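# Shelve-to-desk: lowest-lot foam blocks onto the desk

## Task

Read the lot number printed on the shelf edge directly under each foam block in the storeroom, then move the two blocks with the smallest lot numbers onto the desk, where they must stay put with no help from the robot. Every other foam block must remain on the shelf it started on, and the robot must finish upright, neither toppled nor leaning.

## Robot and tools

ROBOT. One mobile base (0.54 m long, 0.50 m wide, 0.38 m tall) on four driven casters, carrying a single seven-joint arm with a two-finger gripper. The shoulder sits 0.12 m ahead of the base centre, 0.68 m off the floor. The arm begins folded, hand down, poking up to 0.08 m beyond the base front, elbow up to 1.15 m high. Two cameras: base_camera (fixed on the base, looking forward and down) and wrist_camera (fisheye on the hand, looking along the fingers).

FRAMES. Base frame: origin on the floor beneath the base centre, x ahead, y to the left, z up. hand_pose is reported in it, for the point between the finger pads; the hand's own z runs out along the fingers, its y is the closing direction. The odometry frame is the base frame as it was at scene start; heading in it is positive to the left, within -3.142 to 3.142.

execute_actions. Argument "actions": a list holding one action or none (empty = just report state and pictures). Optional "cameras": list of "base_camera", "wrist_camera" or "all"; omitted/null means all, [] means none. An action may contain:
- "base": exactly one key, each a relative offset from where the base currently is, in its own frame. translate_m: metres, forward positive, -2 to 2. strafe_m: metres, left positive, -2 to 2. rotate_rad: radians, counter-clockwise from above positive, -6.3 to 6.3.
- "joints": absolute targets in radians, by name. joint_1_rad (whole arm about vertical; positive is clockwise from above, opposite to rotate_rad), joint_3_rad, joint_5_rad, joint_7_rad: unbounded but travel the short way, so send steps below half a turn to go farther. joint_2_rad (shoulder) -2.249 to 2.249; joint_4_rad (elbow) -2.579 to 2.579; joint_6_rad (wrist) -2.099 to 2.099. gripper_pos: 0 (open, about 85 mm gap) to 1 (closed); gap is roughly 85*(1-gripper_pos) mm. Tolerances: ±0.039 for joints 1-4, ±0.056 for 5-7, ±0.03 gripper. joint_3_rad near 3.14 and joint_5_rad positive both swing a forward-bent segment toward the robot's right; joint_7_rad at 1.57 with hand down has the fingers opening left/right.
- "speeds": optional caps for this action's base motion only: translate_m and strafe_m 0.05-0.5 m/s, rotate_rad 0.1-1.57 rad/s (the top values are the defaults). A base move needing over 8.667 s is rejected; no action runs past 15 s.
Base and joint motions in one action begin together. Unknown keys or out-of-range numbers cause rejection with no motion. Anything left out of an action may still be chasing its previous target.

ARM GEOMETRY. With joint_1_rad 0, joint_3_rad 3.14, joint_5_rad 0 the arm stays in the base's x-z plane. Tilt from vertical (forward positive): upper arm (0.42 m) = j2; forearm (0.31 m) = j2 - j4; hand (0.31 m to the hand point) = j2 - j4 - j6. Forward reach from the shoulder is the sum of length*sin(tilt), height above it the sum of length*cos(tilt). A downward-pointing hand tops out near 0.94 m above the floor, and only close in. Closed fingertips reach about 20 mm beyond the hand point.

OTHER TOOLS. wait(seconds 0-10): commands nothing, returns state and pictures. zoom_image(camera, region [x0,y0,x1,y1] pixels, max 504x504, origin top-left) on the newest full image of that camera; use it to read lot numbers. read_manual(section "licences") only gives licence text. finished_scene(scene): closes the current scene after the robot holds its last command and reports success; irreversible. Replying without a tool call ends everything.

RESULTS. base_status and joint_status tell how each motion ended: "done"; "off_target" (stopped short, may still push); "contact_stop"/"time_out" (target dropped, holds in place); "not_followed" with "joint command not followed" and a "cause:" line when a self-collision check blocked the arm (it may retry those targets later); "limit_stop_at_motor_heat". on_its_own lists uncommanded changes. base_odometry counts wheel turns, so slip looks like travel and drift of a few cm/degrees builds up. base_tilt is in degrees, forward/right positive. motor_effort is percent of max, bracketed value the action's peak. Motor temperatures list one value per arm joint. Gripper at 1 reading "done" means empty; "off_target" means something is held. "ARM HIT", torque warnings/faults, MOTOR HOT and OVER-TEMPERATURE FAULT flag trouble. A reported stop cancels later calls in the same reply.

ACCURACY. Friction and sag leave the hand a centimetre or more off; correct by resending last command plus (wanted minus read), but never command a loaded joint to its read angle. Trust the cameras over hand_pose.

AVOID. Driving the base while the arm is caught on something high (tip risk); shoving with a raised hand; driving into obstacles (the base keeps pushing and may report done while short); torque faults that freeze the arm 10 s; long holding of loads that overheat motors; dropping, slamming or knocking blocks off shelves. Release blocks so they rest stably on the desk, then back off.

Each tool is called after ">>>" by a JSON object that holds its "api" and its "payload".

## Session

>>> {"api": "execute_actions", "payload": {"actions": [{"joints":{"joint_2_rad":0.3,"joint_4_rad":-2.55,"joint_6_rad":1.0}}]}}

>>> {"api": "execute_actions", "payload": {"actions": [{"joints":{"joint_1_rad":2.8}}], "cameras": ["wrist_camera"]}}

Scene clock: 2.23 s.
Motor temperatures (°C, as the motors report them): [26 31 29 28 38 34 37]
base_odometry: x=+0.000 y=+0.000 heading=+0.000 (m, m, rad; odometry frame)
base_tilt: forward=+0.1 right=-0.5 (deg)
base_status: not commanded
joint_positions: joint_1_rad=-0.043 joint_2_rad=+0.290 joint_3_rad=+3.097 joint_4_rad=-2.524 joint_5_rad=-0.046 joint_6_rad=+0.973 joint_7_rad=+1.587 gripper_pos=+0.000
joint_status: all done
motor_effort: joint_1_rad=-1(1) joint_2_rad=-22(22) joint_3_rad=-1(0) joint_4_rad=+13(19) joint_5_rad=+1(2) joint_6_rad=+8(7) joint_7_rad=+1(0) (%)
hand_pose: x=+0.6386 y=+0.0340 z=+0.7040 quat_wxyz=(-0.019, +0.796, +0.015, +0.605) (m; base frame)
pictures: base_camera, wrist_camera
camera_calibration (this result's frames):
wrist_camera: T_world_to_cam=[[0.0355443, -0.999105, -0.0229459, 0.029793], [-0.26205, 0.0128392, -0.964969, 0.905148], [0.9644, 0.0403121, -0.261359, -0.29845], [0, 0, 0, 1]] pos_world=[0.52396, 0.0301761, 0.796121]
Images, in order (width x height): base_camera 644x364, wrist_camera 644x476.

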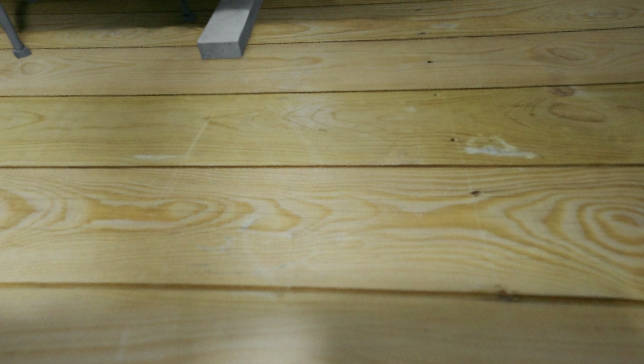

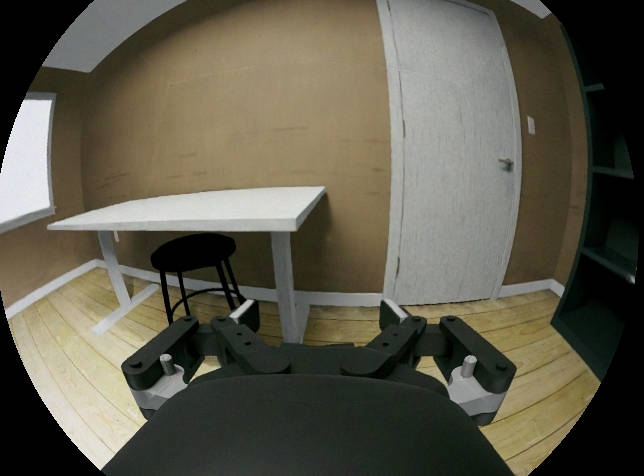

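Scene clock: 5.97 s.
Motor temperatures (°C, as the motors report them): [26 31 29 28 38 34 37]
base_odometry: x=+0.000 y=+0.000 heading=+0.000 (m, m, rad; odometry frame)
base_tilt: forward=-0.1 right=-0.5 (deg)
base_status: not commanded
joint_positions: joint_1_rad=+2.792 joint_2_rad=+0.290 joint_3_rad=+3.097 joint_4_rad=-2.525 joint_5_rad=-0.046 joint_6_rad=+0.973 joint_7_rad=+1.587 gripper_pos=+0.000
joint_status: all done
motor_effort: joint_1_rad=+0(0) joint_2_rad=-21(22) joint_3_rad=-1(2) joint_4_rad=+13(14) joint_5_rad=+1(2) joint_6_rad=+7(7) joint_7_rad=+0(0) (%)
hand_pose: x=-0.3661 y=-0.1890 z=+0.7039 quat_wxyz=(+0.595, +0.136, -0.785, +0.111) (m; base frame)
pictures: wrist_camera
camera_calibration (this result's frames):
wrist_camera: T_world_to_cam=[[-0.334954, 0.941955, -0.0229295, 0.073865], [0.254026, 0.0668425, -0.964885, 0.843681], [-0.907346, -0.329017, -0.26167, -0.0753643], [0, 0, 0, 1]] pos_world=[-0.257957, -0.150767, 0.796028]
Images, in order (width x height): wrist_camera 644x476.

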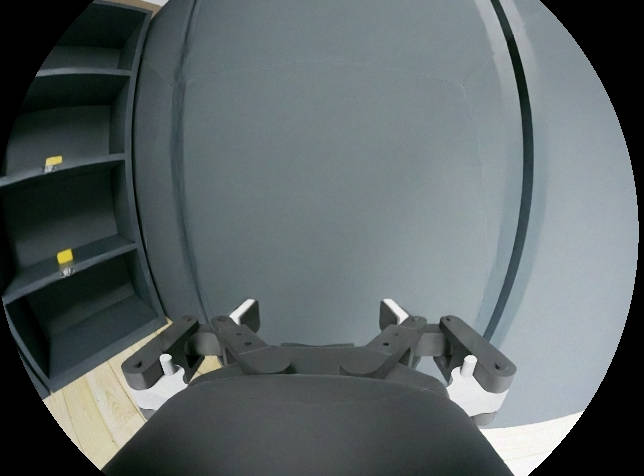

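Mirrored layout.

>>> {"api": "execute_actions", "payload": {"actions": [{"base":{"strafe_m":-0.45},"joints":{"joint_1_rad":1.3,"joint_3_rad":3.17,"joint_5_rad":0.04}}], "cameras": ["wrist_camera"]}}

Scene clock: 8.87 s.
Motor temperatures (°C, as the motors report them): [26 31 29 28 38 34 37]
base_odometry: x=+0.000 y=-0.450 heading=+0.000 (m, m, rad; odometry frame)
base_tilt: forward=-0.1 right=-0.6 (deg)
base_status: done
joint_positions: joint_1_rad=+1.308 joint_2_rad=+0.294 joint_3_rad=+3.153 joint_4_rad=-2.529 joint_5_rad=+0.012 joint_6_rad=+0.973 joint_7_rad=+1.587 gripper_pos=+0.000
joint_status: all done
motor_effort: joint_1_rad=-1(2) joint_2_rad=-21(23) joint_3_rad=-1(2) joint_4_rad=+13(14) joint_5_rad=+0(1) joint_6_rad=+7(7) joint_7_rad=+1(0) (%)
hand_pose: x=+0.2530 y=-0.5024 z=+0.7001 quat_wxyz=(+0.372, +0.639, -0.479, +0.473) (m; base frame)
pictures: wrist_camera
camera_calibration (this result's frames):
wrist_camera: T_world_to_cam=[[-0.967137, -0.253972, 0.0120057, 0.111004], [-0.0794012, 0.256832, -0.963189, 0.882354], [0.24154, -0.932489, -0.268557, -0.206756], [0, 0, 0, 1]] pos_world=[0.227356, -0.391223, 0.793015]
Images, in order (width x height): wrist_camera 644x476.

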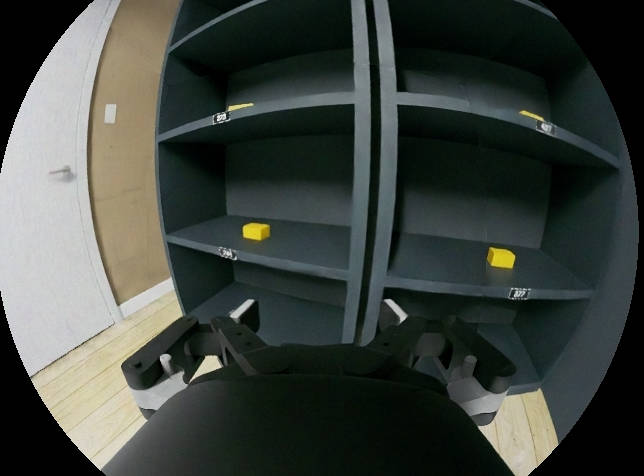

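>>> {"api": "execute_actions", "payload": {"actions": [{"base":{"strafe_m":-0.2},"joints":{"joint_1_rad":0.9}}], "cameras": ["wrist_camera"]}}

>>> {"api": "execute_actions", "payload": {"actions": [{"joints":{"joint_1_rad":2.0}}], "cameras": ["wrist_camera"]}}

Scene clock: 10.60 s.
Motor temperatures (°C, as the motors report them): [26 31 29 28 38 34 37]
base_odometry: x=+0.000 y=-0.650 heading=-0.001 (m, m, rad; odometry frame)
base_tilt: forward=+0.1 right=-0.5 (deg)
base_status: done
joint_positions: joint_1_rad=+0.911 joint_2_rad=+0.297 joint_3_rad=+3.156 joint_4_rad=-2.533 joint_5_rad=+0.013 joint_6_rad=+0.973 joint_7_rad=+1.587 gripper_pos=+0.000
joint_status: all done
motor_effort: joint_1_rad=-1(2) joint_2_rad=-21(23) joint_3_rad=-2(2) joint_4_rad=+13(14) joint_5_rad=+0(1) joint_6_rad=+7(7) joint_7_rad=+0(1) (%)
hand_pose: x=+0.4348 y=-0.4112 z=+0.6971 quat_wxyz=(+0.271, +0.723, -0.345, +0.534) (m; base frame)
pictures: wrist_camera
camera_calibration (this result's frames):
wrist_camera: T_world_to_cam=[[-0.795288, -0.606098, 0.0127709, 0.0900146], [-0.176487, 0.21132, -0.961351, 0.892688], [0.579974, -0.766805, -0.275029, -0.24101], [0, 0, 0, 1]] pos_world=[0.368915, -0.318893, 0.790752]
Images, in order (width x height): wrist_camera 644x476.

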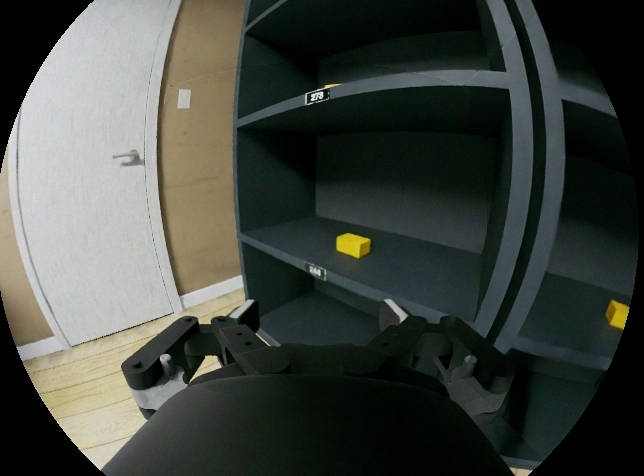

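Scene clock: 12.97 s.
Motor temperatures (°C, as the motors report them): [26 31 29 28 38 34 37]
base_odometry: x=+0.000 y=-0.650 heading=-0.001 (m, m, rad; odometry frame)
base_tilt: forward=+0.0 right=-0.5 (deg)
base_status: not commanded
joint_positions: joint_1_rad=+1.992 joint_2_rad=+0.297 joint_3_rad=+3.160 joint_4_rad=-2.533 joint_5_rad=+0.013 joint_6_rad=+0.973 joint_7_rad=+1.587 gripper_pos=+0.000
joint_status: all done
motor_effort: joint_1_rad=-1(2) joint_2_rad=-22(21) joint_3_rad=-1(2) joint_4_rad=+13(13) joint_5_rad=+1(1) joint_6_rad=+7(7) joint_7_rad=+0(0) (%)
hand_pose: x=-0.0971 y=-0.4714 z=+0.6971 quat_wxyz=(+0.508, +0.441, -0.668, +0.317) (m; base frame)
pictures: wrist_camera
camera_calibration (this result's frames):
wrist_camera: T_world_to_cam=[[-0.907469, 0.419879, 0.0141832, 0.102288], [0.10312, 0.255343, -0.961336, 0.859402], [-0.407266, -0.87092, -0.275014, -0.123589], [0, 0, 0, 1]] pos_world=[-0.0461318, -0.370027, 0.790734]
Images, in order (width x height): wrist_camera 644x476.

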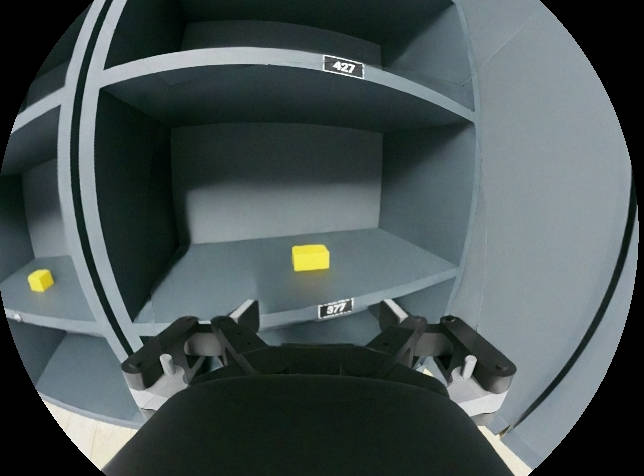

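Left ones ambiguous; look again.

>>> {"api": "execute_actions", "payload": {"actions": [{"base":{"translate_m":0.3},"joints":{"joint_1_rad":1.2}}], "cameras": ["wrist_camera"]}}

>>> {"api": "execute_actions", "payload": {"actions": [{"base":{"rotate_rad":1.52},"joints":{"joint_1_rad":-0.6}}], "cameras": []}}

>>> {"api": "execute_actions", "payload": {"actions": [{"base":{"translate_m":2}}]}}

Scene clock: 15.23 s.
Motor temperatures (°C, as the motors report them): [26 31 29 28 38 34 37]
base_odometry: x=+0.300 y=-0.651 heading=-0.001 (m, m, rad; odometry frame)
base_tilt: forward=+0.0 right=-0.5 (deg)
base_status: done
joint_positions: joint_1_rad=+1.209 joint_2_rad=+0.297 joint_3_rad=+3.164 joint_4_rad=-2.533 joint_5_rad=+0.017 joint_6_rad=+0.973 joint_7_rad=+1.587 gripper_pos=+0.000
joint_status: all done
motor_effort: joint_1_rad=+0(2) joint_2_rad=-21(21) joint_3_rad=-1(3) joint_4_rad=+13(13) joint_5_rad=+0(0) joint_6_rad=+7(7) joint_7_rad=+0(0) (%)
hand_pose: x=+0.2975 y=-0.4869 z=+0.6971 quat_wxyz=(+0.350, +0.663, -0.448, +0.487) (m; base frame)
pictures: wrist_camera
camera_calibration (this result's frames):
wrist_camera: T_world_to_cam=[[-0.939306, -0.342674, 0.0167158, 0.103342], [-0.109367, 0.252893, -0.961293, 0.884649], [0.325182, -0.904776, -0.275021, -0.210794], [0, 0, 0, 1]] pos_world=[0.262367, -0.379031, 0.790706]
Images, in order (width x height): wrist_camera 644x476.

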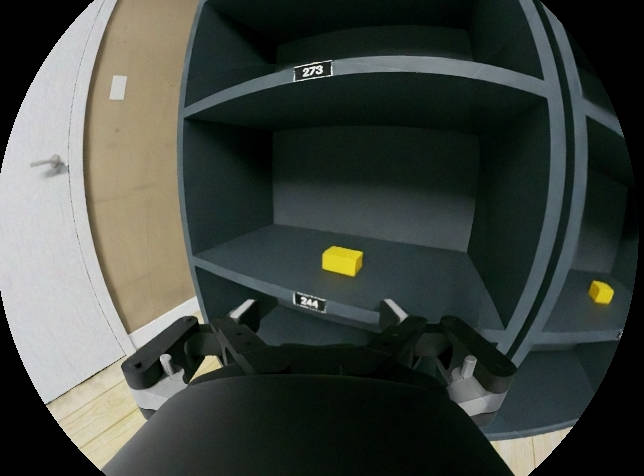

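Scene clock: 18.20 s.
Motor temperatures (°C, as the motors report them): [26 31 29 28 38 34 37]
base_odometry: x=+0.300 y=-0.651 heading=+1.520 (m, m, rad; odometry frame)
base_tilt: forward=+0.0 right=-0.6 (deg)
base_status: done
joint_positions: joint_1_rad=-0.592 joint_2_rad=+0.297 joint_3_rad=+3.167 joint_4_rad=-2.533 joint_5_rad=+0.018 joint_6_rad=+0.973 joint_7_rad=+1.587 gripper_pos=+0.000
joint_status: all done
motor_effort: joint_1_rad=-1(2) joint_2_rad=-20(24) joint_3_rad=-1(3) joint_4_rad=+13(13) joint_5_rad=+0(0) joint_6_rad=+7(7) joint_7_rad=+0(0) (%)
hand_pose: x=+0.5529 y=+0.2841 z=+0.6970 quat_wxyz=(-0.163, +0.764, +0.241, +0.577) (m; base frame)
pictures: none
No camera images: the call's "cameras" was empty. Leave "cameras" out to get every camera's image.

Scene clock: 23.57 s.
Motor temperatures (°C, as the motors report them): [26 31 29 28 38 34 37]
base_odometry: x=+0.402 y=+1.347 heading=+1.520 (m, m, rad; odometry frame)
base_tilt: forward=-0.1 right=-0.5 (deg)
base_status: done
joint_positions: joint_1_rad=-0.593 joint_2_rad=+0.297 joint_3_rad=+3.167 joint_4_rad=-2.533 joint_5_rad=+0.018 joint_6_rad=+0.973 joint_7_rad=+1.587 gripper_pos=+0.000
joint_status: not commanded
motor_effort: joint_1_rad=-1(2) joint_2_rad=-22(24) joint_3_rad=-1(1) joint_4_rad=+13(14) joint_5_rad=+1(1) joint_6_rad=+7(8) joint_7_rad=+0(0) (%)
hand_pose: x=+0.5522 y=+0.2844 z=+0.6967 quat_wxyz=(-0.163, +0.764, +0.241, +0.576) (m; base frame)
pictures: base_camera, wrist_camera
camera_calibration (this result's frames):
wrist_camera: T_world_to_cam=[[0.547684, -0.836497, 0.01774, -0.0745329], [-0.221631, -0.16549, -0.960985, 0.897802], [0.806797, 0.522384, -0.27603, -0.267046], [0, 0, 0, 1]] pos_world=[0.455254, 0.225731, 0.790384]
Images, in order (width x height): base_camera 644x364, wrist_camera 644x476.

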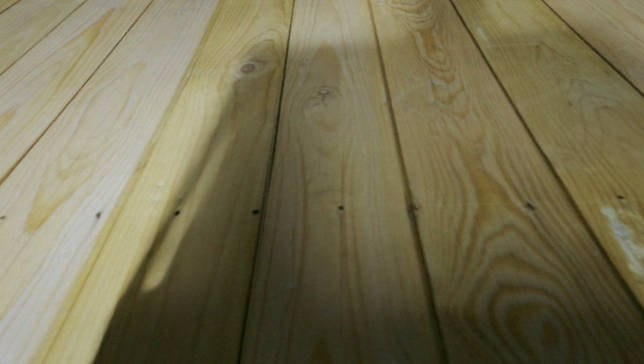

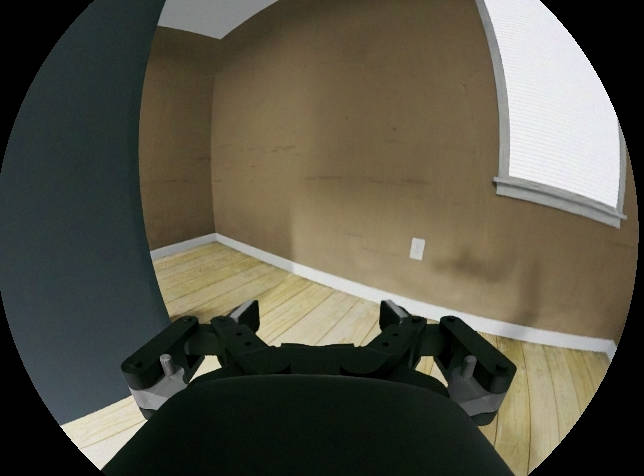

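>>> {"api": "execute_actions", "payload": {"actions": [{"base":{"translate_m":1.1},"joints":{"joint_1_rad":-1.3}}], "cameras": ["base_camera"]}}

>>> {"api": "execute_actions", "payload": {"actions": [{"base":{"strafe_m":1.9}}], "cameras": []}}

>>> {"api": "execute_actions", "payload": {"actions": [{"base":{"strafe_m":0.2},"joints":{"joint_1_rad":2.5}}]}}

Scene clock: 27.27 s.
Motor temperatures (°C, as the motors report them): [26 31 29 28 38 34 37]
base_odometry: x=+0.457 y=+2.446 heading=+1.520 (m, m, rad; odometry frame)
base_tilt: forward=+0.1 right=-0.6 (deg)
base_status: done
joint_positions: joint_1_rad=-1.293 joint_2_rad=+0.297 joint_3_rad=+3.167 joint_4_rad=-2.534 joint_5_rad=+0.018 joint_6_rad=+0.973 joint_7_rad=+1.587 gripper_pos=+0.000
joint_status: all done
motor_effort: joint_1_rad=-1(1) joint_2_rad=-22(22) joint_3_rad=-1(2) joint_4_rad=+13(14) joint_5_rad=+0(1) joint_6_rad=+7(7) joint_7_rad=+0(0) (%)
hand_pose: x=+0.2673 y=+0.4963 z=+0.6964 quat_wxyz=(-0.351, +0.635, +0.489, +0.485) (m; base frame)
pictures: base_camera
Images, in order (width x height): base_camera 644x364.

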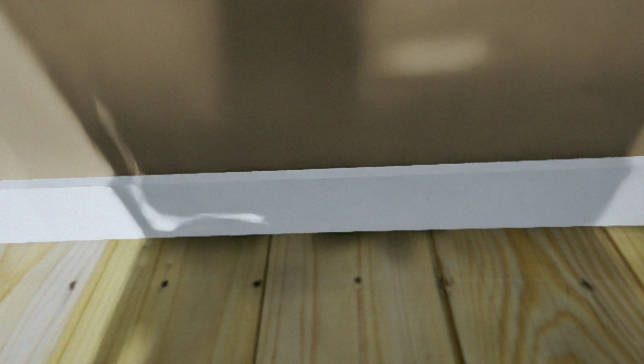

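Scene clock: 32.43 s.
Motor temperatures (°C, as the motors report them): [26 31 29 28 38 34 37]
base_odometry: x=-1.440 y=+2.543 heading=+1.520 (m, m, rad; odometry frame)
base_tilt: forward=+0.0 right=-0.5 (deg)
base_status: done
joint_positions: joint_1_rad=-1.293 joint_2_rad=+0.297 joint_3_rad=+3.167 joint_4_rad=-2.535 joint_5_rad=+0.018 joint_6_rad=+0.973 joint_7_rad=+1.587 gripper_pos=+0.000
joint_status: not commanded
motor_effort: joint_1_rad=-1(0) joint_2_rad=-21(23) joint_3_rad=-1(2) joint_4_rad=+13(14) joint_5_rad=+0(0) joint_6_rad=+7(7) joint_7_rad=+0(0) (%)
hand_pose: x=+0.2672 y=+0.4960 z=+0.6960 quat_wxyz=(-0.351, +0.635, +0.489, +0.485) (m; base frame)
pictures: none
No camera images: the call's "cameras" was empty. Leave "cameras" out to get every camera's image.

Scene clock: 35.90 s.
Motor temperatures (°C, as the motors report them): [26 31 29 28 38 34 37]
base_odometry: x=-1.640 y=+2.555 heading=+1.520 (m, m, rad; odometry frame)
base_tilt: forward=+0.0 right=-0.5 (deg)
base_status: done
joint_positions: joint_1_rad=-3.775 joint_2_rad=+0.305 joint_3_rad=+3.159 joint_4_rad=-2.547 joint_5_rad=+0.031 joint_6_rad=+0.971 joint_7_rad=+1.588 gripper_pos=+0.000
joint_status: all done
motor_effort: joint_1_rad=-1(34) joint_2_rad=-21(26) joint_3_rad=+0(35) joint_4_rad=+12(41) joint_5_rad=+1(25) joint_6_rad=+7(40) joint_7_rad=+0(6) (%)
hand_pose: x=-0.2941 y=-0.3040 z=+0.6870 quat_wxyz=(-0.562, -0.267, +0.762, -0.177) (m; base frame)
pictures: base_camera, wrist_camera
camera_calibration (this result's frames):
wrist_camera: T_world_to_cam=[[-0.596837, 0.802105, 0.0203255, 0.0566941], [0.227571, 0.193516, -0.954339, 0.840214], [-0.769413, -0.56496, -0.298033, -0.0584627], [0, 0, 0, 1]] pos_world=[-0.202353, -0.241099, 0.783273]
Images, in order (width x height): base_camera 644x364, wrist_camera 644x476.

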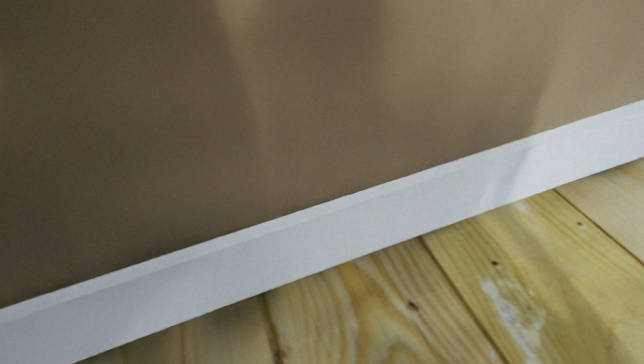

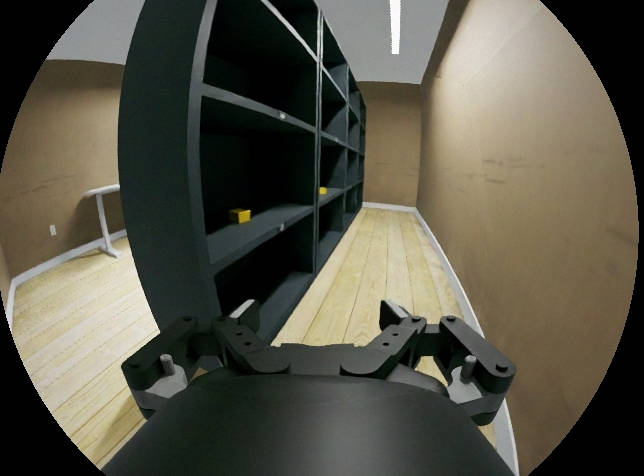

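>>> {"api": "execute_actions", "payload": {"actions": [{"base":{"strafe_m":-0.1}}], "cameras": []}}

>>> {"api": "execute_actions", "payload": {"actions": [{"base":{"rotate_rad":0.33}}], "cameras": ["base_camera"]}}

>>> {"api": "execute_actions", "payload": {"actions": [{"base":{"translate_m":-1.0},"joints":{"joint_1_rad":2.2}}]}}

Scene clock: 37.67 s.
Motor temperatures (°C, as the motors report them): [26 31 29 28 38 34 37]
base_odometry: x=-1.540 y=+2.550 heading=+1.520 (m, m, rad; odometry frame)
base_tilt: forward=-0.1 right=-0.5 (deg)
base_status: done
joint_positions: joint_1_rad=-3.781 joint_2_rad=+0.305 joint_3_rad=+3.160 joint_4_rad=-2.547 joint_5_rad=+0.031 joint_6_rad=+0.971 joint_7_rad=+1.588 gripper_pos=+0.000
joint_status: not commanded
motor_effort: joint_1_rad=-1(0) joint_2_rad=-21(23) joint_3_rad=-1(2) joint_4_rad=+13(13) joint_5_rad=+1(0) joint_6_rad=+7(7) joint_7_rad=+0(0) (%)
hand_pose: x=-0.2922 y=-0.3064 z=+0.6870 quat_wxyz=(-0.562, -0.269, +0.762, -0.178) (m; base frame)
pictures: none
No camera images: the call's "cameras" was empty. Leave "cameras" out to get every camera's image.

Scene clock: 38.87 s.
Motor temperatures (°C, as the motors report them): [26 31 29 28 38 34 37]
base_odometry: x=-1.540 y=+2.550 heading=+1.850 (m, m, rad; odometry frame)
base_tilt: forward=-0.1 right=-0.6 (deg)
base_status: done
joint_positions: joint_1_rad=-3.782 joint_2_rad=+0.305 joint_3_rad=+3.160 joint_4_rad=-2.547 joint_5_rad=+0.031 joint_6_rad=+0.971 joint_7_rad=+1.588 gripper_pos=+0.000
joint_status: not commanded
motor_effort: joint_1_rad=-1(1) joint_2_rad=-21(22) joint_3_rad=-2(2) joint_4_rad=+12(13) joint_5_rad=+0(1) joint_6_rad=+7(7) joint_7_rad=+0(0) (%)
hand_pose: x=-0.2919 y=-0.3069 z=+0.6870 quat_wxyz=(-0.562, -0.270, +0.761, -0.179) (m; base frame)
pictures: base_camera
Images, in order (width x height): base_camera 644x364.

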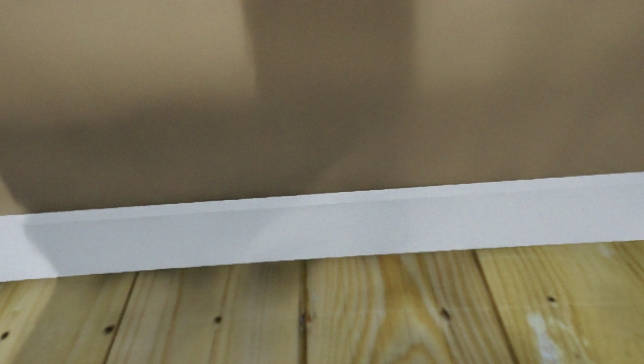

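Scene clock: 42.23 s.
Motor temperatures (°C, as the motors report them): [26 31 29 28 38 34 37]
base_odometry: x=-1.264 y=+1.589 heading=+1.850 (m, m, rad; odometry frame)
base_tilt: forward=+0.0 right=-0.5 (deg)
base_status: done
joint_positions: joint_1_rad=-4.079 joint_2_rad=+0.305 joint_3_rad=+3.161 joint_4_rad=-2.547 joint_5_rad=+0.031 joint_6_rad=+0.971 joint_7_rad=+1.588 gripper_pos=+0.000
joint_status: all done
motor_effort: joint_1_rad=-1(1) joint_2_rad=-21(23) joint_3_rad=-1(2) joint_4_rad=+13(13) joint_5_rad=+1(1) joint_6_rad=+7(8) joint_7_rad=+0(1) (%)
hand_pose: x=-0.1844 y=-0.4135 z=+0.6871 quat_wxyz=(-0.529, -0.379, +0.713, -0.260) (m; base frame)
pictures: base_camera, wrist_camera
camera_calibration (this result's frames):
wrist_camera: T_world_to_cam=[[-0.809173, 0.587204, 0.0207295, 0.0816866], [0.158966, 0.252748, -0.954384, 0.848408], [-0.565658, -0.768967, -0.297862, -0.082842], [0, 0, 0, 1]] pos_world=[-0.115629, -0.326103, 0.783338]
Images, in order (width x height): base_camera 644x364, wrist_camera 644x476.

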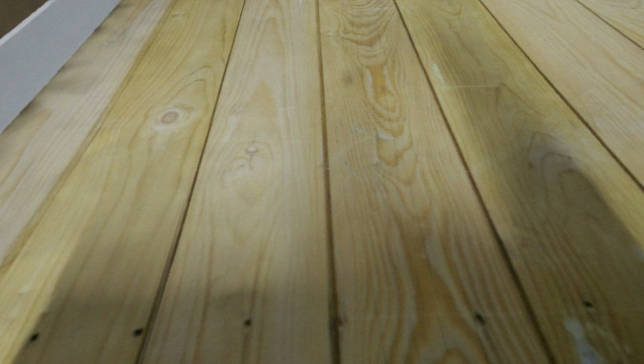

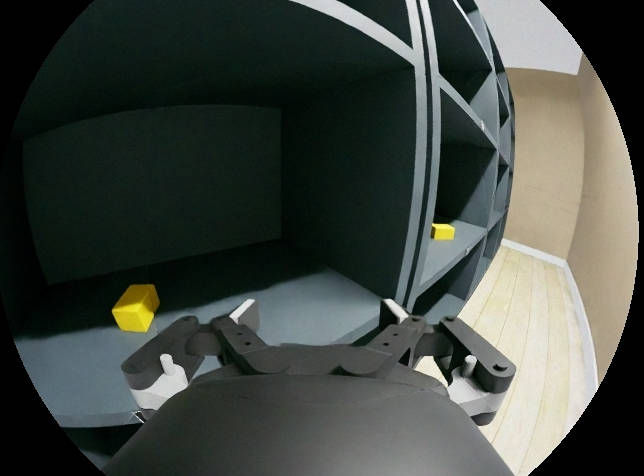

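>>> {"api": "execute_actions", "payload": {"actions": [{"base":{"translate_m":0.2},"joints":{"joint_1_rad":2.65,"joint_6_rad":1.2}}], "cameras": ["wrist_camera"]}}

>>> {"api": "execute_actions", "payload": {"actions": [{"base":{"rotate_rad":0.05}}], "cameras": []}}

>>> {"api": "execute_actions", "payload": {"actions": [{"base":{"translate_m":-0.9}}]}}

>>> {"api": "execute_actions", "payload": {"actions": [{"base":{"translate_m":-0.9}}], "cameras": ["wrist_camera"]}}

>>> {"api": "execute_actions", "payload": {"actions": [{"base":{"translate_m":-0.9}}]}}

Scene clock: 44.10 s.
Motor temperatures (°C, as the motors report them): [26 31 29 28 38 34 37]
base_odometry: x=-1.319 y=+1.781 heading=+1.851 (m, m, rad; odometry frame)
base_tilt: forward=+0.0 right=-0.5 (deg)
base_status: done
joint_positions: joint_1_rad=-3.643 joint_2_rad=+0.304 joint_3_rad=+3.161 joint_4_rad=-2.547 joint_5_rad=+0.031 joint_6_rad=+1.167 joint_7_rad=+1.588 gripper_pos=+0.000
joint_status: all done
motor_effort: joint_1_rad=-1(0) joint_2_rad=-21(22) joint_3_rad=-1(2) joint_4_rad=+13(14) joint_5_rad=+1(0) joint_6_rad=+7(7) joint_7_rad=+0(0) (%)
hand_pose: x=-0.3414 y=-0.2536 z=+0.7468 quat_wxyz=(-0.647, -0.200, +0.719, -0.158) (m; base frame)
pictures: wrist_camera
camera_calibration (this result's frames):
wrist_camera: T_world_to_cam=[[-0.484312, 0.874676, 0.0195905, 0.0441723], [0.0831508, 0.0683084, -0.994193, 0.847048], [-0.870935, -0.479871, -0.105813, -0.205264], [0, 0, 0, 1]] pos_world=[-0.227811, -0.194997, 0.819545]
Images, in order (width x height): wrist_camera 644x476.

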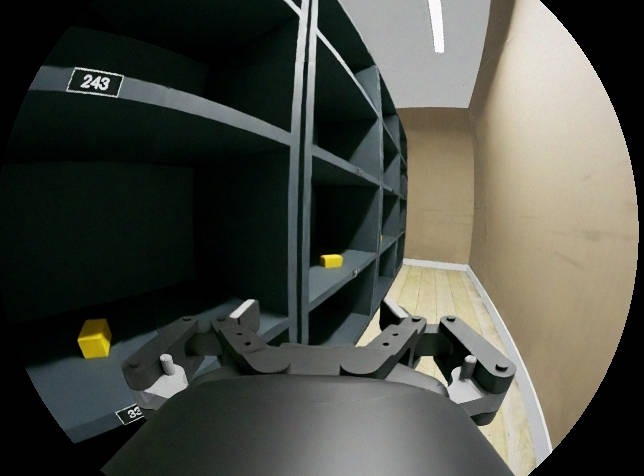

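Scene clock: 44.77 s.
Motor temperatures (°C, as the motors report them): [26 31 29 28 38 34 37]
base_odometry: x=-1.319 y=+1.781 heading=+1.901 (m, m, rad; odometry frame)
base_tilt: forward=+0.0 right=-0.5 (deg)
base_status: done
joint_positions: joint_1_rad=-3.641 joint_2_rad=+0.304 joint_3_rad=+3.161 joint_4_rad=-2.547 joint_5_rad=+0.031 joint_6_rad=+1.167 joint_7_rad=+1.588 gripper_pos=+0.000
joint_status: not commanded
motor_effort: joint_1_rad=-1(0) joint_2_rad=-21(21) joint_3_rad=-1(1) joint_4_rad=+13(13) joint_5_rad=+1(0) joint_6_rad=+7(7) joint_7_rad=+0(1) (%)
hand_pose: x=-0.3421 y=-0.2524 z=+0.7468 quat_wxyz=(-0.647, -0.199, +0.719, -0.157) (m; base frame)
pictures: none
No camera images: the call's "cameras" was empty. Leave "cameras" out to get every camera's image.

Scene clock: 47.93 s.
Motor temperatures (°C, as the motors report them): [26 31 29 28 38 34 37]
base_odometry: x=-1.026 y=+0.930 heading=+1.902 (m, m, rad; odometry frame)
base_tilt: forward=-0.1 right=-0.6 (deg)
base_status: done
joint_positions: joint_1_rad=-3.640 joint_2_rad=+0.304 joint_3_rad=+3.161 joint_4_rad=-2.547 joint_5_rad=+0.031 joint_6_rad=+1.168 joint_7_rad=+1.588 gripper_pos=+0.000
joint_status: not commanded
motor_effort: joint_1_rad=-1(0) joint_2_rad=-21(22) joint_3_rad=-1(1) joint_4_rad=+13(14) joint_5_rad=+0(0) joint_6_rad=+7(8) joint_7_rad=+0(0) (%)
hand_pose: x=-0.3423 y=-0.2521 z=+0.7471 quat_wxyz=(-0.648, -0.199, +0.719, -0.157) (m; base frame)
pictures: base_camera, wrist_camera
camera_calibration (this result's frames):
wrist_camera: T_world_to_cam=[[-0.481544, 0.876203, 0.0195919, 0.0438433], [0.0826108, 0.0676335, -0.994284, 0.84701], [-0.87252, -0.477173, -0.104952, -0.205761], [0, 0, 0, 1]] pos_world=[-0.22839, -0.193885, 0.819715]
Images, in order (width x height): base_camera 644x364, wrist_camera 644x476.

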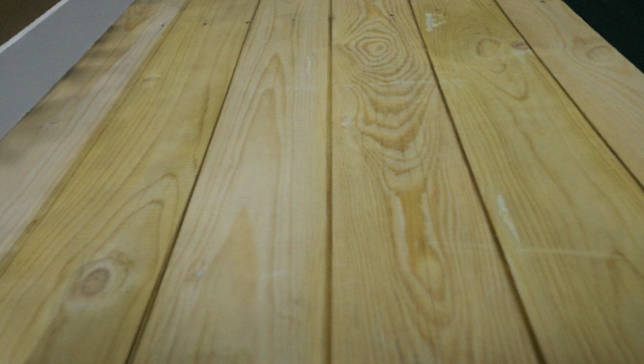

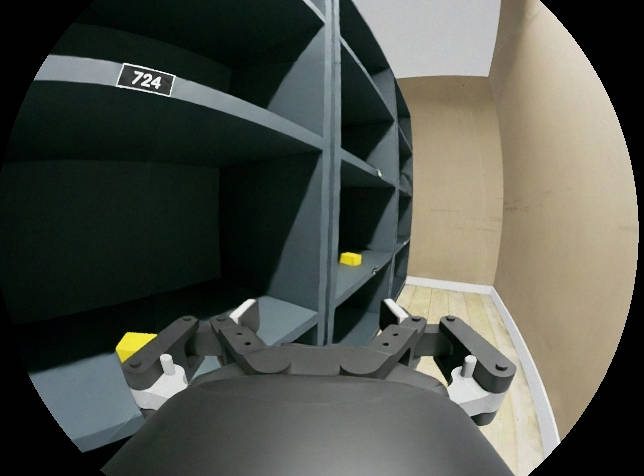

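Scene clock: 51.10 s.
Motor temperatures (°C, as the motors report them): [26 31 29 28 38 34 37]
base_odometry: x=-0.733 y=+0.079 heading=+1.902 (m, m, rad; odometry frame)
base_tilt: forward=+0.0 right=-0.5 (deg)
base_status: done
joint_positions: joint_1_rad=-3.640 joint_2_rad=+0.304 joint_3_rad=+3.161 joint_4_rad=-2.547 joint_5_rad=+0.031 joint_6_rad=+1.168 joint_7_rad=+1.588 gripper_pos=+0.000
joint_status: not commanded
motor_effort: joint_1_rad=-1(0) joint_2_rad=-22(23) joint_3_rad=-1(2) joint_4_rad=+13(14) joint_5_rad=+1(0) joint_6_rad=+7(7) joint_7_rad=+0(0) (%)
hand_pose: x=-0.3423 y=-0.2520 z=+0.7473 quat_wxyz=(-0.648, -0.199, +0.718, -0.157) (m; base frame)
pictures: wrist_camera
camera_calibration (this result's frames):
wrist_camera: T_world_to_cam=[[-0.481225, 0.876378, 0.0195909, 0.0438066], [0.0821389, 0.0673309, -0.994344, 0.847048], [-0.87274, -0.476894, -0.104386, -0.206156], [0, 0, 0, 1]] pos_world=[-0.228416, -0.193738, 0.819878]
Images, in order (width x height): wrist_camera 644x476.

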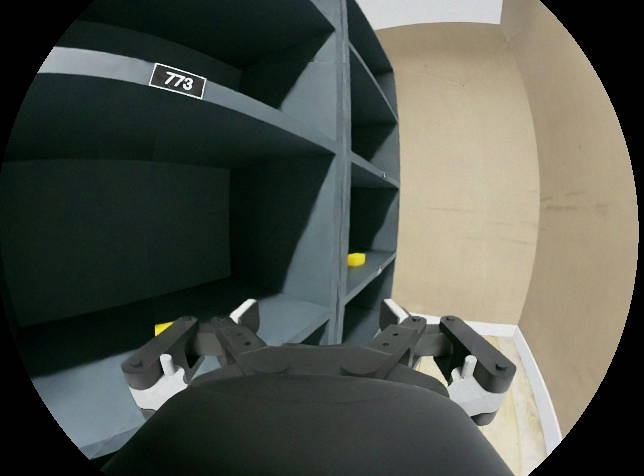

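Scene clock: 54.27 s.
Motor temperatures (°C, as the motors report them): [26 31 29 28 38 34 37]
base_odometry: x=-0.440 y=-0.772 heading=+1.903 (m, m, rad; odometry frame)
base_tilt: forward=+0.0 right=-0.4 (deg)
base_status: done
joint_positions: joint_1_rad=-3.640 joint_2_rad=+0.304 joint_3_rad=+3.161 joint_4_rad=-2.547 joint_5_rad=+0.031 joint_6_rad=+1.168 joint_7_rad=+1.588 gripper_pos=+0.000
joint_status: not commanded
motor_effort: joint_1_rad=-1(1) joint_2_rad=-21(23) joint_3_rad=-1(1) joint_4_rad=+13(14) joint_5_rad=+1(0) joint_6_rad=+7(8) joint_7_rad=+1(0) (%)
hand_pose: x=-0.3424 y=-0.2519 z=+0.7475 quat_wxyz=(-0.648, -0.199, +0.718, -0.157) (m; base frame)
pictures: base_camera, wrist_camera
camera_calibration (this result's frames):
wrist_camera: T_world_to_cam=[[-0.480998, 0.876503, 0.0195903, 0.0437803], [0.0818, 0.0671144, -0.994386, 0.847081], [-0.872897, -0.476695, -0.10398, -0.206436], [0, 0, 0, 1]] pos_world=[-0.22843, -0.193632, 0.820003]
Images, in order (width x height): base_camera 644x364, wrist_camera 644x476.

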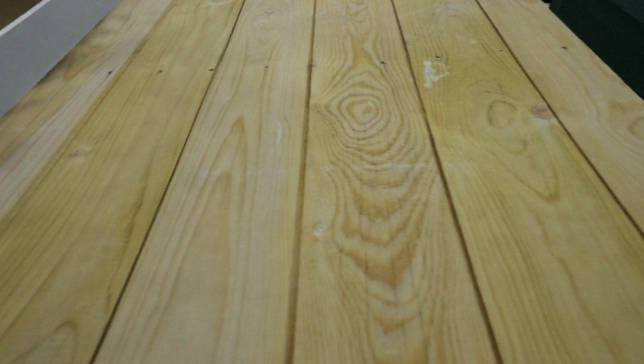

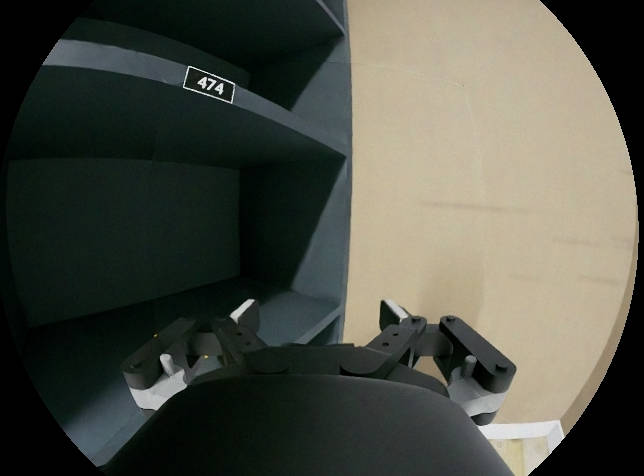

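>>> {"api": "execute_actions", "payload": {"actions": [{"joints":{"joint_6_rad":0.6}}], "cameras": ["wrist_camera"]}}

>>> {"api": "execute_actions", "payload": {"actions": [{"base":{"translate_m":0.9}}], "cameras": ["wrist_camera"]}}

>>> {"api": "execute_actions", "payload": {"actions": [{"base":{"translate_m":0.9}}], "cameras": ["wrist_camera"]}}

Scene clock: 55.37 s.
Motor temperatures (°C, as the motors report them): [26 31 29 28 38 34 37]
base_odometry: x=-0.440 y=-0.772 heading=+1.903 (m, m, rad; odometry frame)
base_tilt: forward=-0.1 right=-0.5 (deg)
base_status: not commanded
joint_positions: joint_1_rad=-3.640 joint_2_rad=+0.303 joint_3_rad=+3.161 joint_4_rad=-2.547 joint_5_rad=+0.031 joint_6_rad=+0.612 joint_7_rad=+1.588 gripper_pos=+0.000
joint_status: all done
motor_effort: joint_1_rad=-1(1) joint_2_rad=-21(22) joint_3_rad=-1(1) joint_4_rad=+12(14) joint_5_rad=+0(0) joint_6_rad=+6(7) joint_7_rad=+1(0) (%)
hand_pose: x=-0.2869 y=-0.2182 z=+0.5899 quat_wxyz=(-0.425, -0.237, +0.868, -0.100) (m; base frame)
pictures: wrist_camera
camera_calibration (this result's frames):
wrist_camera: T_world_to_cam=[[-0.484143, 0.874694, 0.0227044, 0.0409302], [0.527239, 0.312339, -0.79023, 0.744494], [-0.698301, -0.370614, -0.61239, 0.214811], [0, 0, 0, 1]] pos_world=[-0.222707, -0.188724, 0.71894]
Images, in order (width x height): wrist_camera 644x476.

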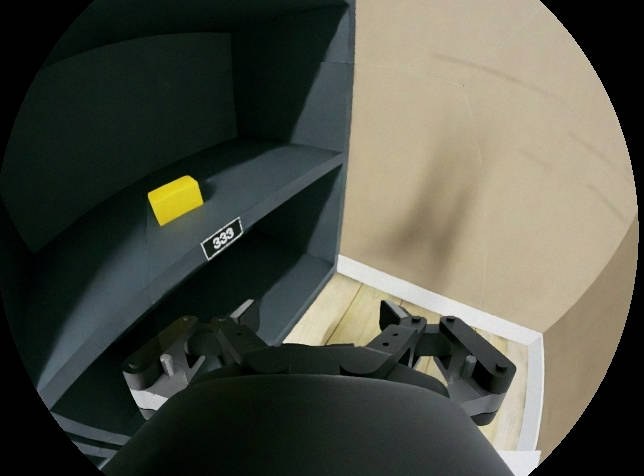

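Scene clock: 58.63 s.
Motor temperatures (°C, as the motors report them): [26 31 29 28 38 34 37]
base_odometry: x=-0.733 y=+0.079 heading=+1.903 (m, m, rad; odometry frame)
base_tilt: forward=-0.1 right=-0.5 (deg)
base_status: done
joint_positions: joint_1_rad=-3.637 joint_2_rad=+0.303 joint_3_rad=+3.162 joint_4_rad=-2.547 joint_5_rad=+0.031 joint_6_rad=+0.612 joint_7_rad=+1.588 gripper_pos=+0.000
joint_status: not commanded
motor_effort: joint_1_rad=-1(1) joint_2_rad=-20(21) joint_3_rad=-1(0) joint_4_rad=+12(13) joint_5_rad=+0(1) joint_6_rad=+6(6) joint_7_rad=+0(0) (%)
hand_pose: x=-0.2876 y=-0.2171 z=+0.5900 quat_wxyz=(-0.426, -0.236, +0.868, -0.099) (m; base frame)
pictures: wrist_camera
camera_calibration (this result's frames):
wrist_camera: T_world_to_cam=[[-0.481645, 0.876068, 0.0228445, 0.0405374], [0.528053, 0.31092, -0.790246, 0.74441], [-0.699412, -0.368555, -0.612364, 0.214921], [0, 0, 0, 1]] pos_world=[-0.223245, -0.187755, 0.718951]
Images, in order (width x height): wrist_camera 644x476.

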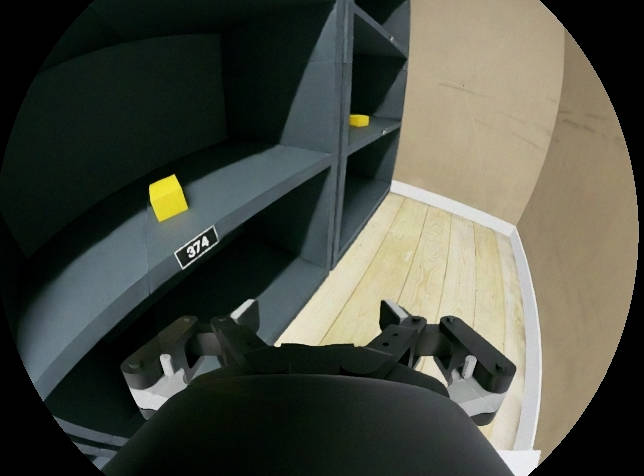

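Scene clock: 61.77 s.
Motor temperatures (°C, as the motors report them): [26 31 29 28 38 34 37]
base_odometry: x=-1.026 y=+0.930 heading=+1.903 (m, m, rad; odometry frame)
base_tilt: forward=+0.0 right=-0.6 (deg)
base_status: done
joint_positions: joint_1_rad=-3.637 joint_2_rad=+0.302 joint_3_rad=+3.162 joint_4_rad=-2.547 joint_5_rad=+0.031 joint_6_rad=+0.612 joint_7_rad=+1.588 gripper_pos=+0.000
joint_status: not commanded
motor_effort: joint_1_rad=-1(2) joint_2_rad=-20(22) joint_3_rad=-1(2) joint_4_rad=+12(13) joint_5_rad=+0(0) joint_6_rad=+6(6) joint_7_rad=+1(0) (%)
hand_pose: x=-0.2876 y=-0.2170 z=+0.5900 quat_wxyz=(-0.426, -0.236, +0.868, -0.099) (m; base frame)
pictures: wrist_camera
camera_calibration (this result's frames):
wrist_camera: T_world_to_cam=[[-0.481626, 0.876079, 0.0228449, 0.0405348], [0.528052, 0.310905, -0.790253, 0.744415], [-0.699426, -0.368543, -0.612355, 0.214917], [0, 0, 0, 1]] pos_world=[-0.223249, -0.187748, 0.718955]
Images, in order (width x height): wrist_camera 644x476.

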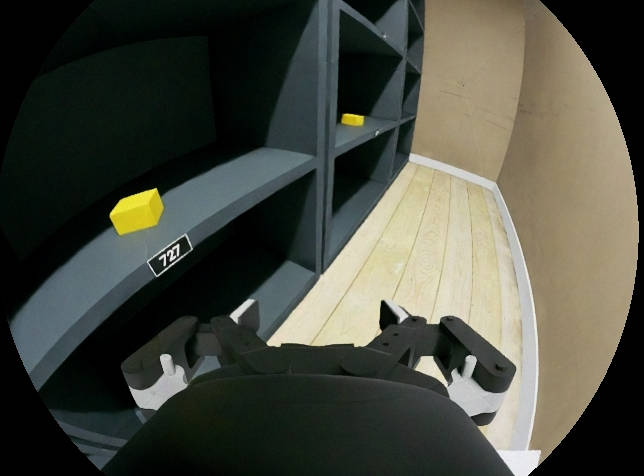

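>>> {"api": "execute_actions", "payload": {"actions": [{"base":{"translate_m":0.55},"joints":{"joint_2_rad":-0.5,"joint_4_rad":-1.7,"joint_6_rad":-0.6,"joint_3_rad":3.12,"joint_5_rad":-0.03}}], "cameras": []}}

>>> {"api": "execute_actions", "payload": {"actions": [{"joints":{"joint_1_rad":1.57}}], "cameras": ["wrist_camera"]}}

Scene clock: 64.50 s.
Motor temperatures (°C, as the motors report them): [26 31 29 28 38 34 37]
base_odometry: x=-1.206 y=+1.450 heading=+1.903 (m, m, rad; odometry frame)
base_tilt: forward=+0.0 right=-0.5 (deg)
base_status: done
joint_positions: joint_1_rad=-3.637 joint_2_rad=-0.507 joint_3_rad=+3.133 joint_4_rad=-1.716 joint_5_rad=-0.001 joint_6_rad=-0.568 joint_7_rad=+1.588 gripper_pos=+0.000
joint_status: all done
motor_effort: joint_1_rad=-1(2) joint_2_rad=-4(23) joint_3_rad=+0(1) joint_4_rad=+25(25) joint_5_rad=+1(1) joint_6_rad=+7(8) joint_7_rad=+0(0) (%)
hand_pose: x=-0.2248 y=-0.1929 z=+1.0972 quat_wxyz=(-0.612, -0.201, +0.750, -0.151) (m; base frame)
pictures: none
No camera images: the call's "cameras" was empty. Leave "cameras" out to get every camera's image.

Scene clock: 66.87 s.
Motor temperatures (°C, as the motors report them): [26 31 29 28 38 34 37]
base_odometry: x=-1.206 y=+1.450 heading=+1.903 (m, m, rad; odometry frame)
base_tilt: forward=+0.0 right=-0.6 (deg)
base_status: not commanded
joint_positions: joint_1_rad=-4.704 joint_2_rad=-0.507 joint_3_rad=+3.131 joint_4_rad=-1.716 joint_5_rad=-0.002 joint_6_rad=-0.568 joint_7_rad=+1.588 gripper_pos=+0.000
joint_status: all done
motor_effort: joint_1_rad=-1(1) joint_2_rad=-3(5) joint_3_rad=+0(1) joint_4_rad=+25(25) joint_5_rad=+1(1) joint_6_rad=+7(7) joint_7_rad=+0(0) (%)
hand_pose: x=+0.1229 y=-0.3942 z=+1.0972 quat_wxyz=(-0.451, -0.555, +0.543, -0.441) (m; base frame)
pictures: wrist_camera
camera_calibration (this result's frames):
wrist_camera: T_world_to_cam=[[-0.999941, 0.00583804, 0.00913684, 0.117505], [-0.00780147, 0.197833, -0.980205, 1.21325], [-0.00753005, -0.980218, -0.197776, -0.0337265], [0, 0, 0, 1]] pos_world=[0.126709, -0.273766, 1.18149]
Images, in order (width x height): wrist_camera 644x476.

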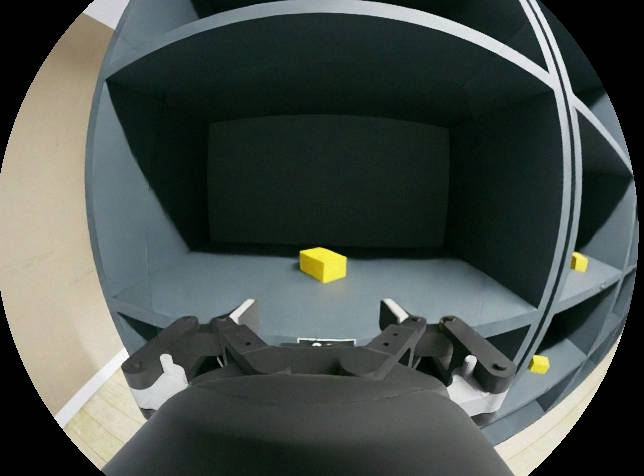

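>>> {"api": "execute_actions", "payload": {"actions": [{"base":{"translate_m":-0.55},"joints":{"joint_1_rad":0.8}}], "cameras": []}}

>>> {"api": "execute_actions", "payload": {"actions": [{"base":{"strafe_m":-0.16},"joints":{"joint_2_rad":0.1,"joint_4_rad":-1.35,"joint_6_rad":-0.3}}], "cameras": ["wrist_camera"]}}

Scene clock: 69.80 s.
Motor temperatures (°C, as the motors report them): [26 31 29 28 38 34 37]
base_odometry: x=-1.026 y=+0.930 heading=+1.903 (m, m, rad; odometry frame)
base_tilt: forward=+0.0 right=-0.6 (deg)
base_status: done
joint_positions: joint_1_rad=-5.473 joint_2_rad=-0.505 joint_3_rad=+3.125 joint_4_rad=-1.715 joint_5_rad=-0.003 joint_6_rad=-0.570 joint_7_rad=+1.588 gripper_pos=+0.000
joint_status: all done
motor_effort: joint_1_rad=-1(0) joint_2_rad=-3(6) joint_3_rad=+0(3) joint_4_rad=+25(26) joint_5_rad=+1(0) joint_6_rad=+7(7) joint_7_rad=+1(1) (%)
hand_pose: x=+0.3991 y=-0.2784 z=+1.0959 quat_wxyz=(-0.250, -0.720, +0.293, -0.577) (m; base frame)
pictures: none
No camera images: the call's "cameras" was empty. Leave "cameras" out to get every camera's image.

Scene clock: 71.67 s.
Motor temperatures (°C, as the motors report them): [26 31 29 28 38 34 37]
base_odometry: x=-0.875 y=+0.982 heading=+1.903 (m, m, rad; odometry frame)
base_tilt: forward=+0.1 right=-0.6 (deg)
base_status: done
joint_positions: joint_1_rad=-5.475 joint_2_rad=+0.097 joint_3_rad=+3.125 joint_4_rad=-1.374 joint_5_rad=-0.004 joint_6_rad=-0.333 joint_7_rad=+1.588 gripper_pos=+0.000
joint_status: all done
motor_effort: joint_1_rad=-1(0) joint_2_rad=-25(27) joint_3_rad=-1(2) joint_4_rad=+26(27) joint_5_rad=+1(1) joint_6_rad=+7(7) joint_7_rad=+0(0) (%)
hand_pose: x=+0.5808 y=-0.4665 z=+1.0597 quat_wxyz=(-0.242, -0.726, +0.298, -0.571) (m; base frame)
pictures: wrist_camera
camera_calibration (this result's frames):
wrist_camera: T_world_to_cam=[[-0.716219, -0.697875, 0.000527276, 0.0922521], [-0.157016, 0.160407, -0.974482, 1.25751], [0.679982, -0.698025, -0.224464, -0.347927], [0, 0, 0, 1]] pos_world=[0.500106, -0.380195, 1.14727]
Images, in order (width x height): wrist_camera 644x476.

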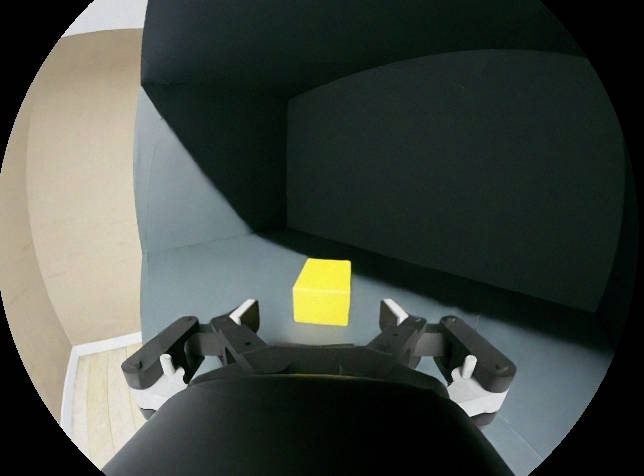

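>>> {"api": "execute_actions", "payload": {"actions": [{"joints":{"joint_1_rad":0.83,"joint_2_rad":0.42,"joint_4_rad":-1.02,"joint_6_rad":-0.37}}], "cameras": ["wrist_camera"]}}

>>> {"api": "execute_actions", "payload": {"actions": [{"joints":{"gripper_pos":1}}], "cameras": ["wrist_camera"]}}

Scene clock: 73.67 s.
Motor temperatures (°C, as the motors report them): [26 31 29 28 38 34 37]
base_odometry: x=-0.875 y=+0.982 heading=+1.903 (m, m, rad; odometry frame)
base_tilt: forward=+0.0 right=-0.6 (deg)
base_status: not commanded
joint_positions: joint_1_rad=-5.465 joint_2_rad=+0.424 joint_3_rad=+3.125 joint_4_rad=-1.044 joint_5_rad=-0.004 joint_6_rad=-0.338 joint_7_rad=+1.588 gripper_pos=+0.000
joint_status: all done
motor_effort: joint_1_rad=-1(1) joint_2_rad=-36(40) joint_3_rad=-1(1) joint_4_rad=+26(26) joint_5_rad=+1(1) joint_6_rad=+7(7) joint_7_rad=+0(0) (%)
hand_pose: x=+0.6658 y=-0.5678 z=+1.0253 quat_wxyz=(-0.243, -0.724, +0.303, -0.570) (m; base frame)
pictures: wrist_camera
camera_calibration (this result's frames):
wrist_camera: T_world_to_cam=[[-0.724081, -0.689699, -0.00466188, 0.0976102], [-0.152577, 0.166767, -0.97412, 1.25386], [0.672626, -0.704631, -0.225985, -0.481457], [0, 0, 0, 1]] pos_world=[0.585828, -0.48103, 1.11306]
Images, in order (width x height): wrist_camera 644x476.

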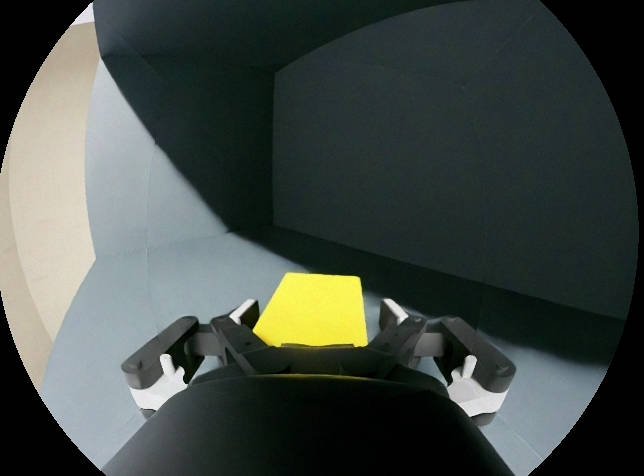

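Scene clock: 74.77 s.
Motor temperatures (°C, as the motors report them): [26 31 29 28 38 34 37]
base_odometry: x=-0.875 y=+0.982 heading=+1.903 (m, m, rad; odometry frame)
base_tilt: forward=+0.0 right=-0.5 (deg)
base_status: not commanded
joint_positions: joint_1_rad=-5.464 joint_2_rad=+0.424 joint_3_rad=+3.125 joint_4_rad=-1.043 joint_5_rad=-0.004 joint_6_rad=-0.338 joint_7_rad=+1.588 gripper_pos=+0.382
joint_status: gripper_pos off_target (ended at +0.382, target +1.000)
motor_effort: joint_1_rad=-1(1) joint_2_rad=-37(37) joint_3_rad=-1(2) joint_4_rad=+26(27) joint_5_rad=+0(1) joint_6_rad=+7(7) joint_7_rad=+0(0) (%)
hand_pose: x=+0.6656 y=-0.5680 z=+1.0259 quat_wxyz=(-0.244, -0.724, +0.303, -0.570) (m; base frame)
pictures: wrist_camera
camera_calibration (this result's frames):
wrist_camera: T_world_to_cam=[[-0.724312, -0.689457, -0.00466839, 0.0976444], [-0.151842, 0.166116, -0.974346, 1.2539], [0.672545, -0.705021, -0.225008, -0.482508], [0, 0, 0, 1]] pos_world=[0.585628, -0.481149, 1.11362]
Images, in order (width x height): wrist_camera 644x476.

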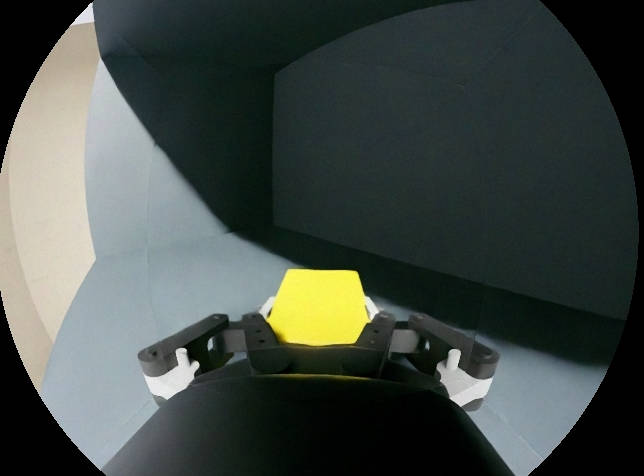

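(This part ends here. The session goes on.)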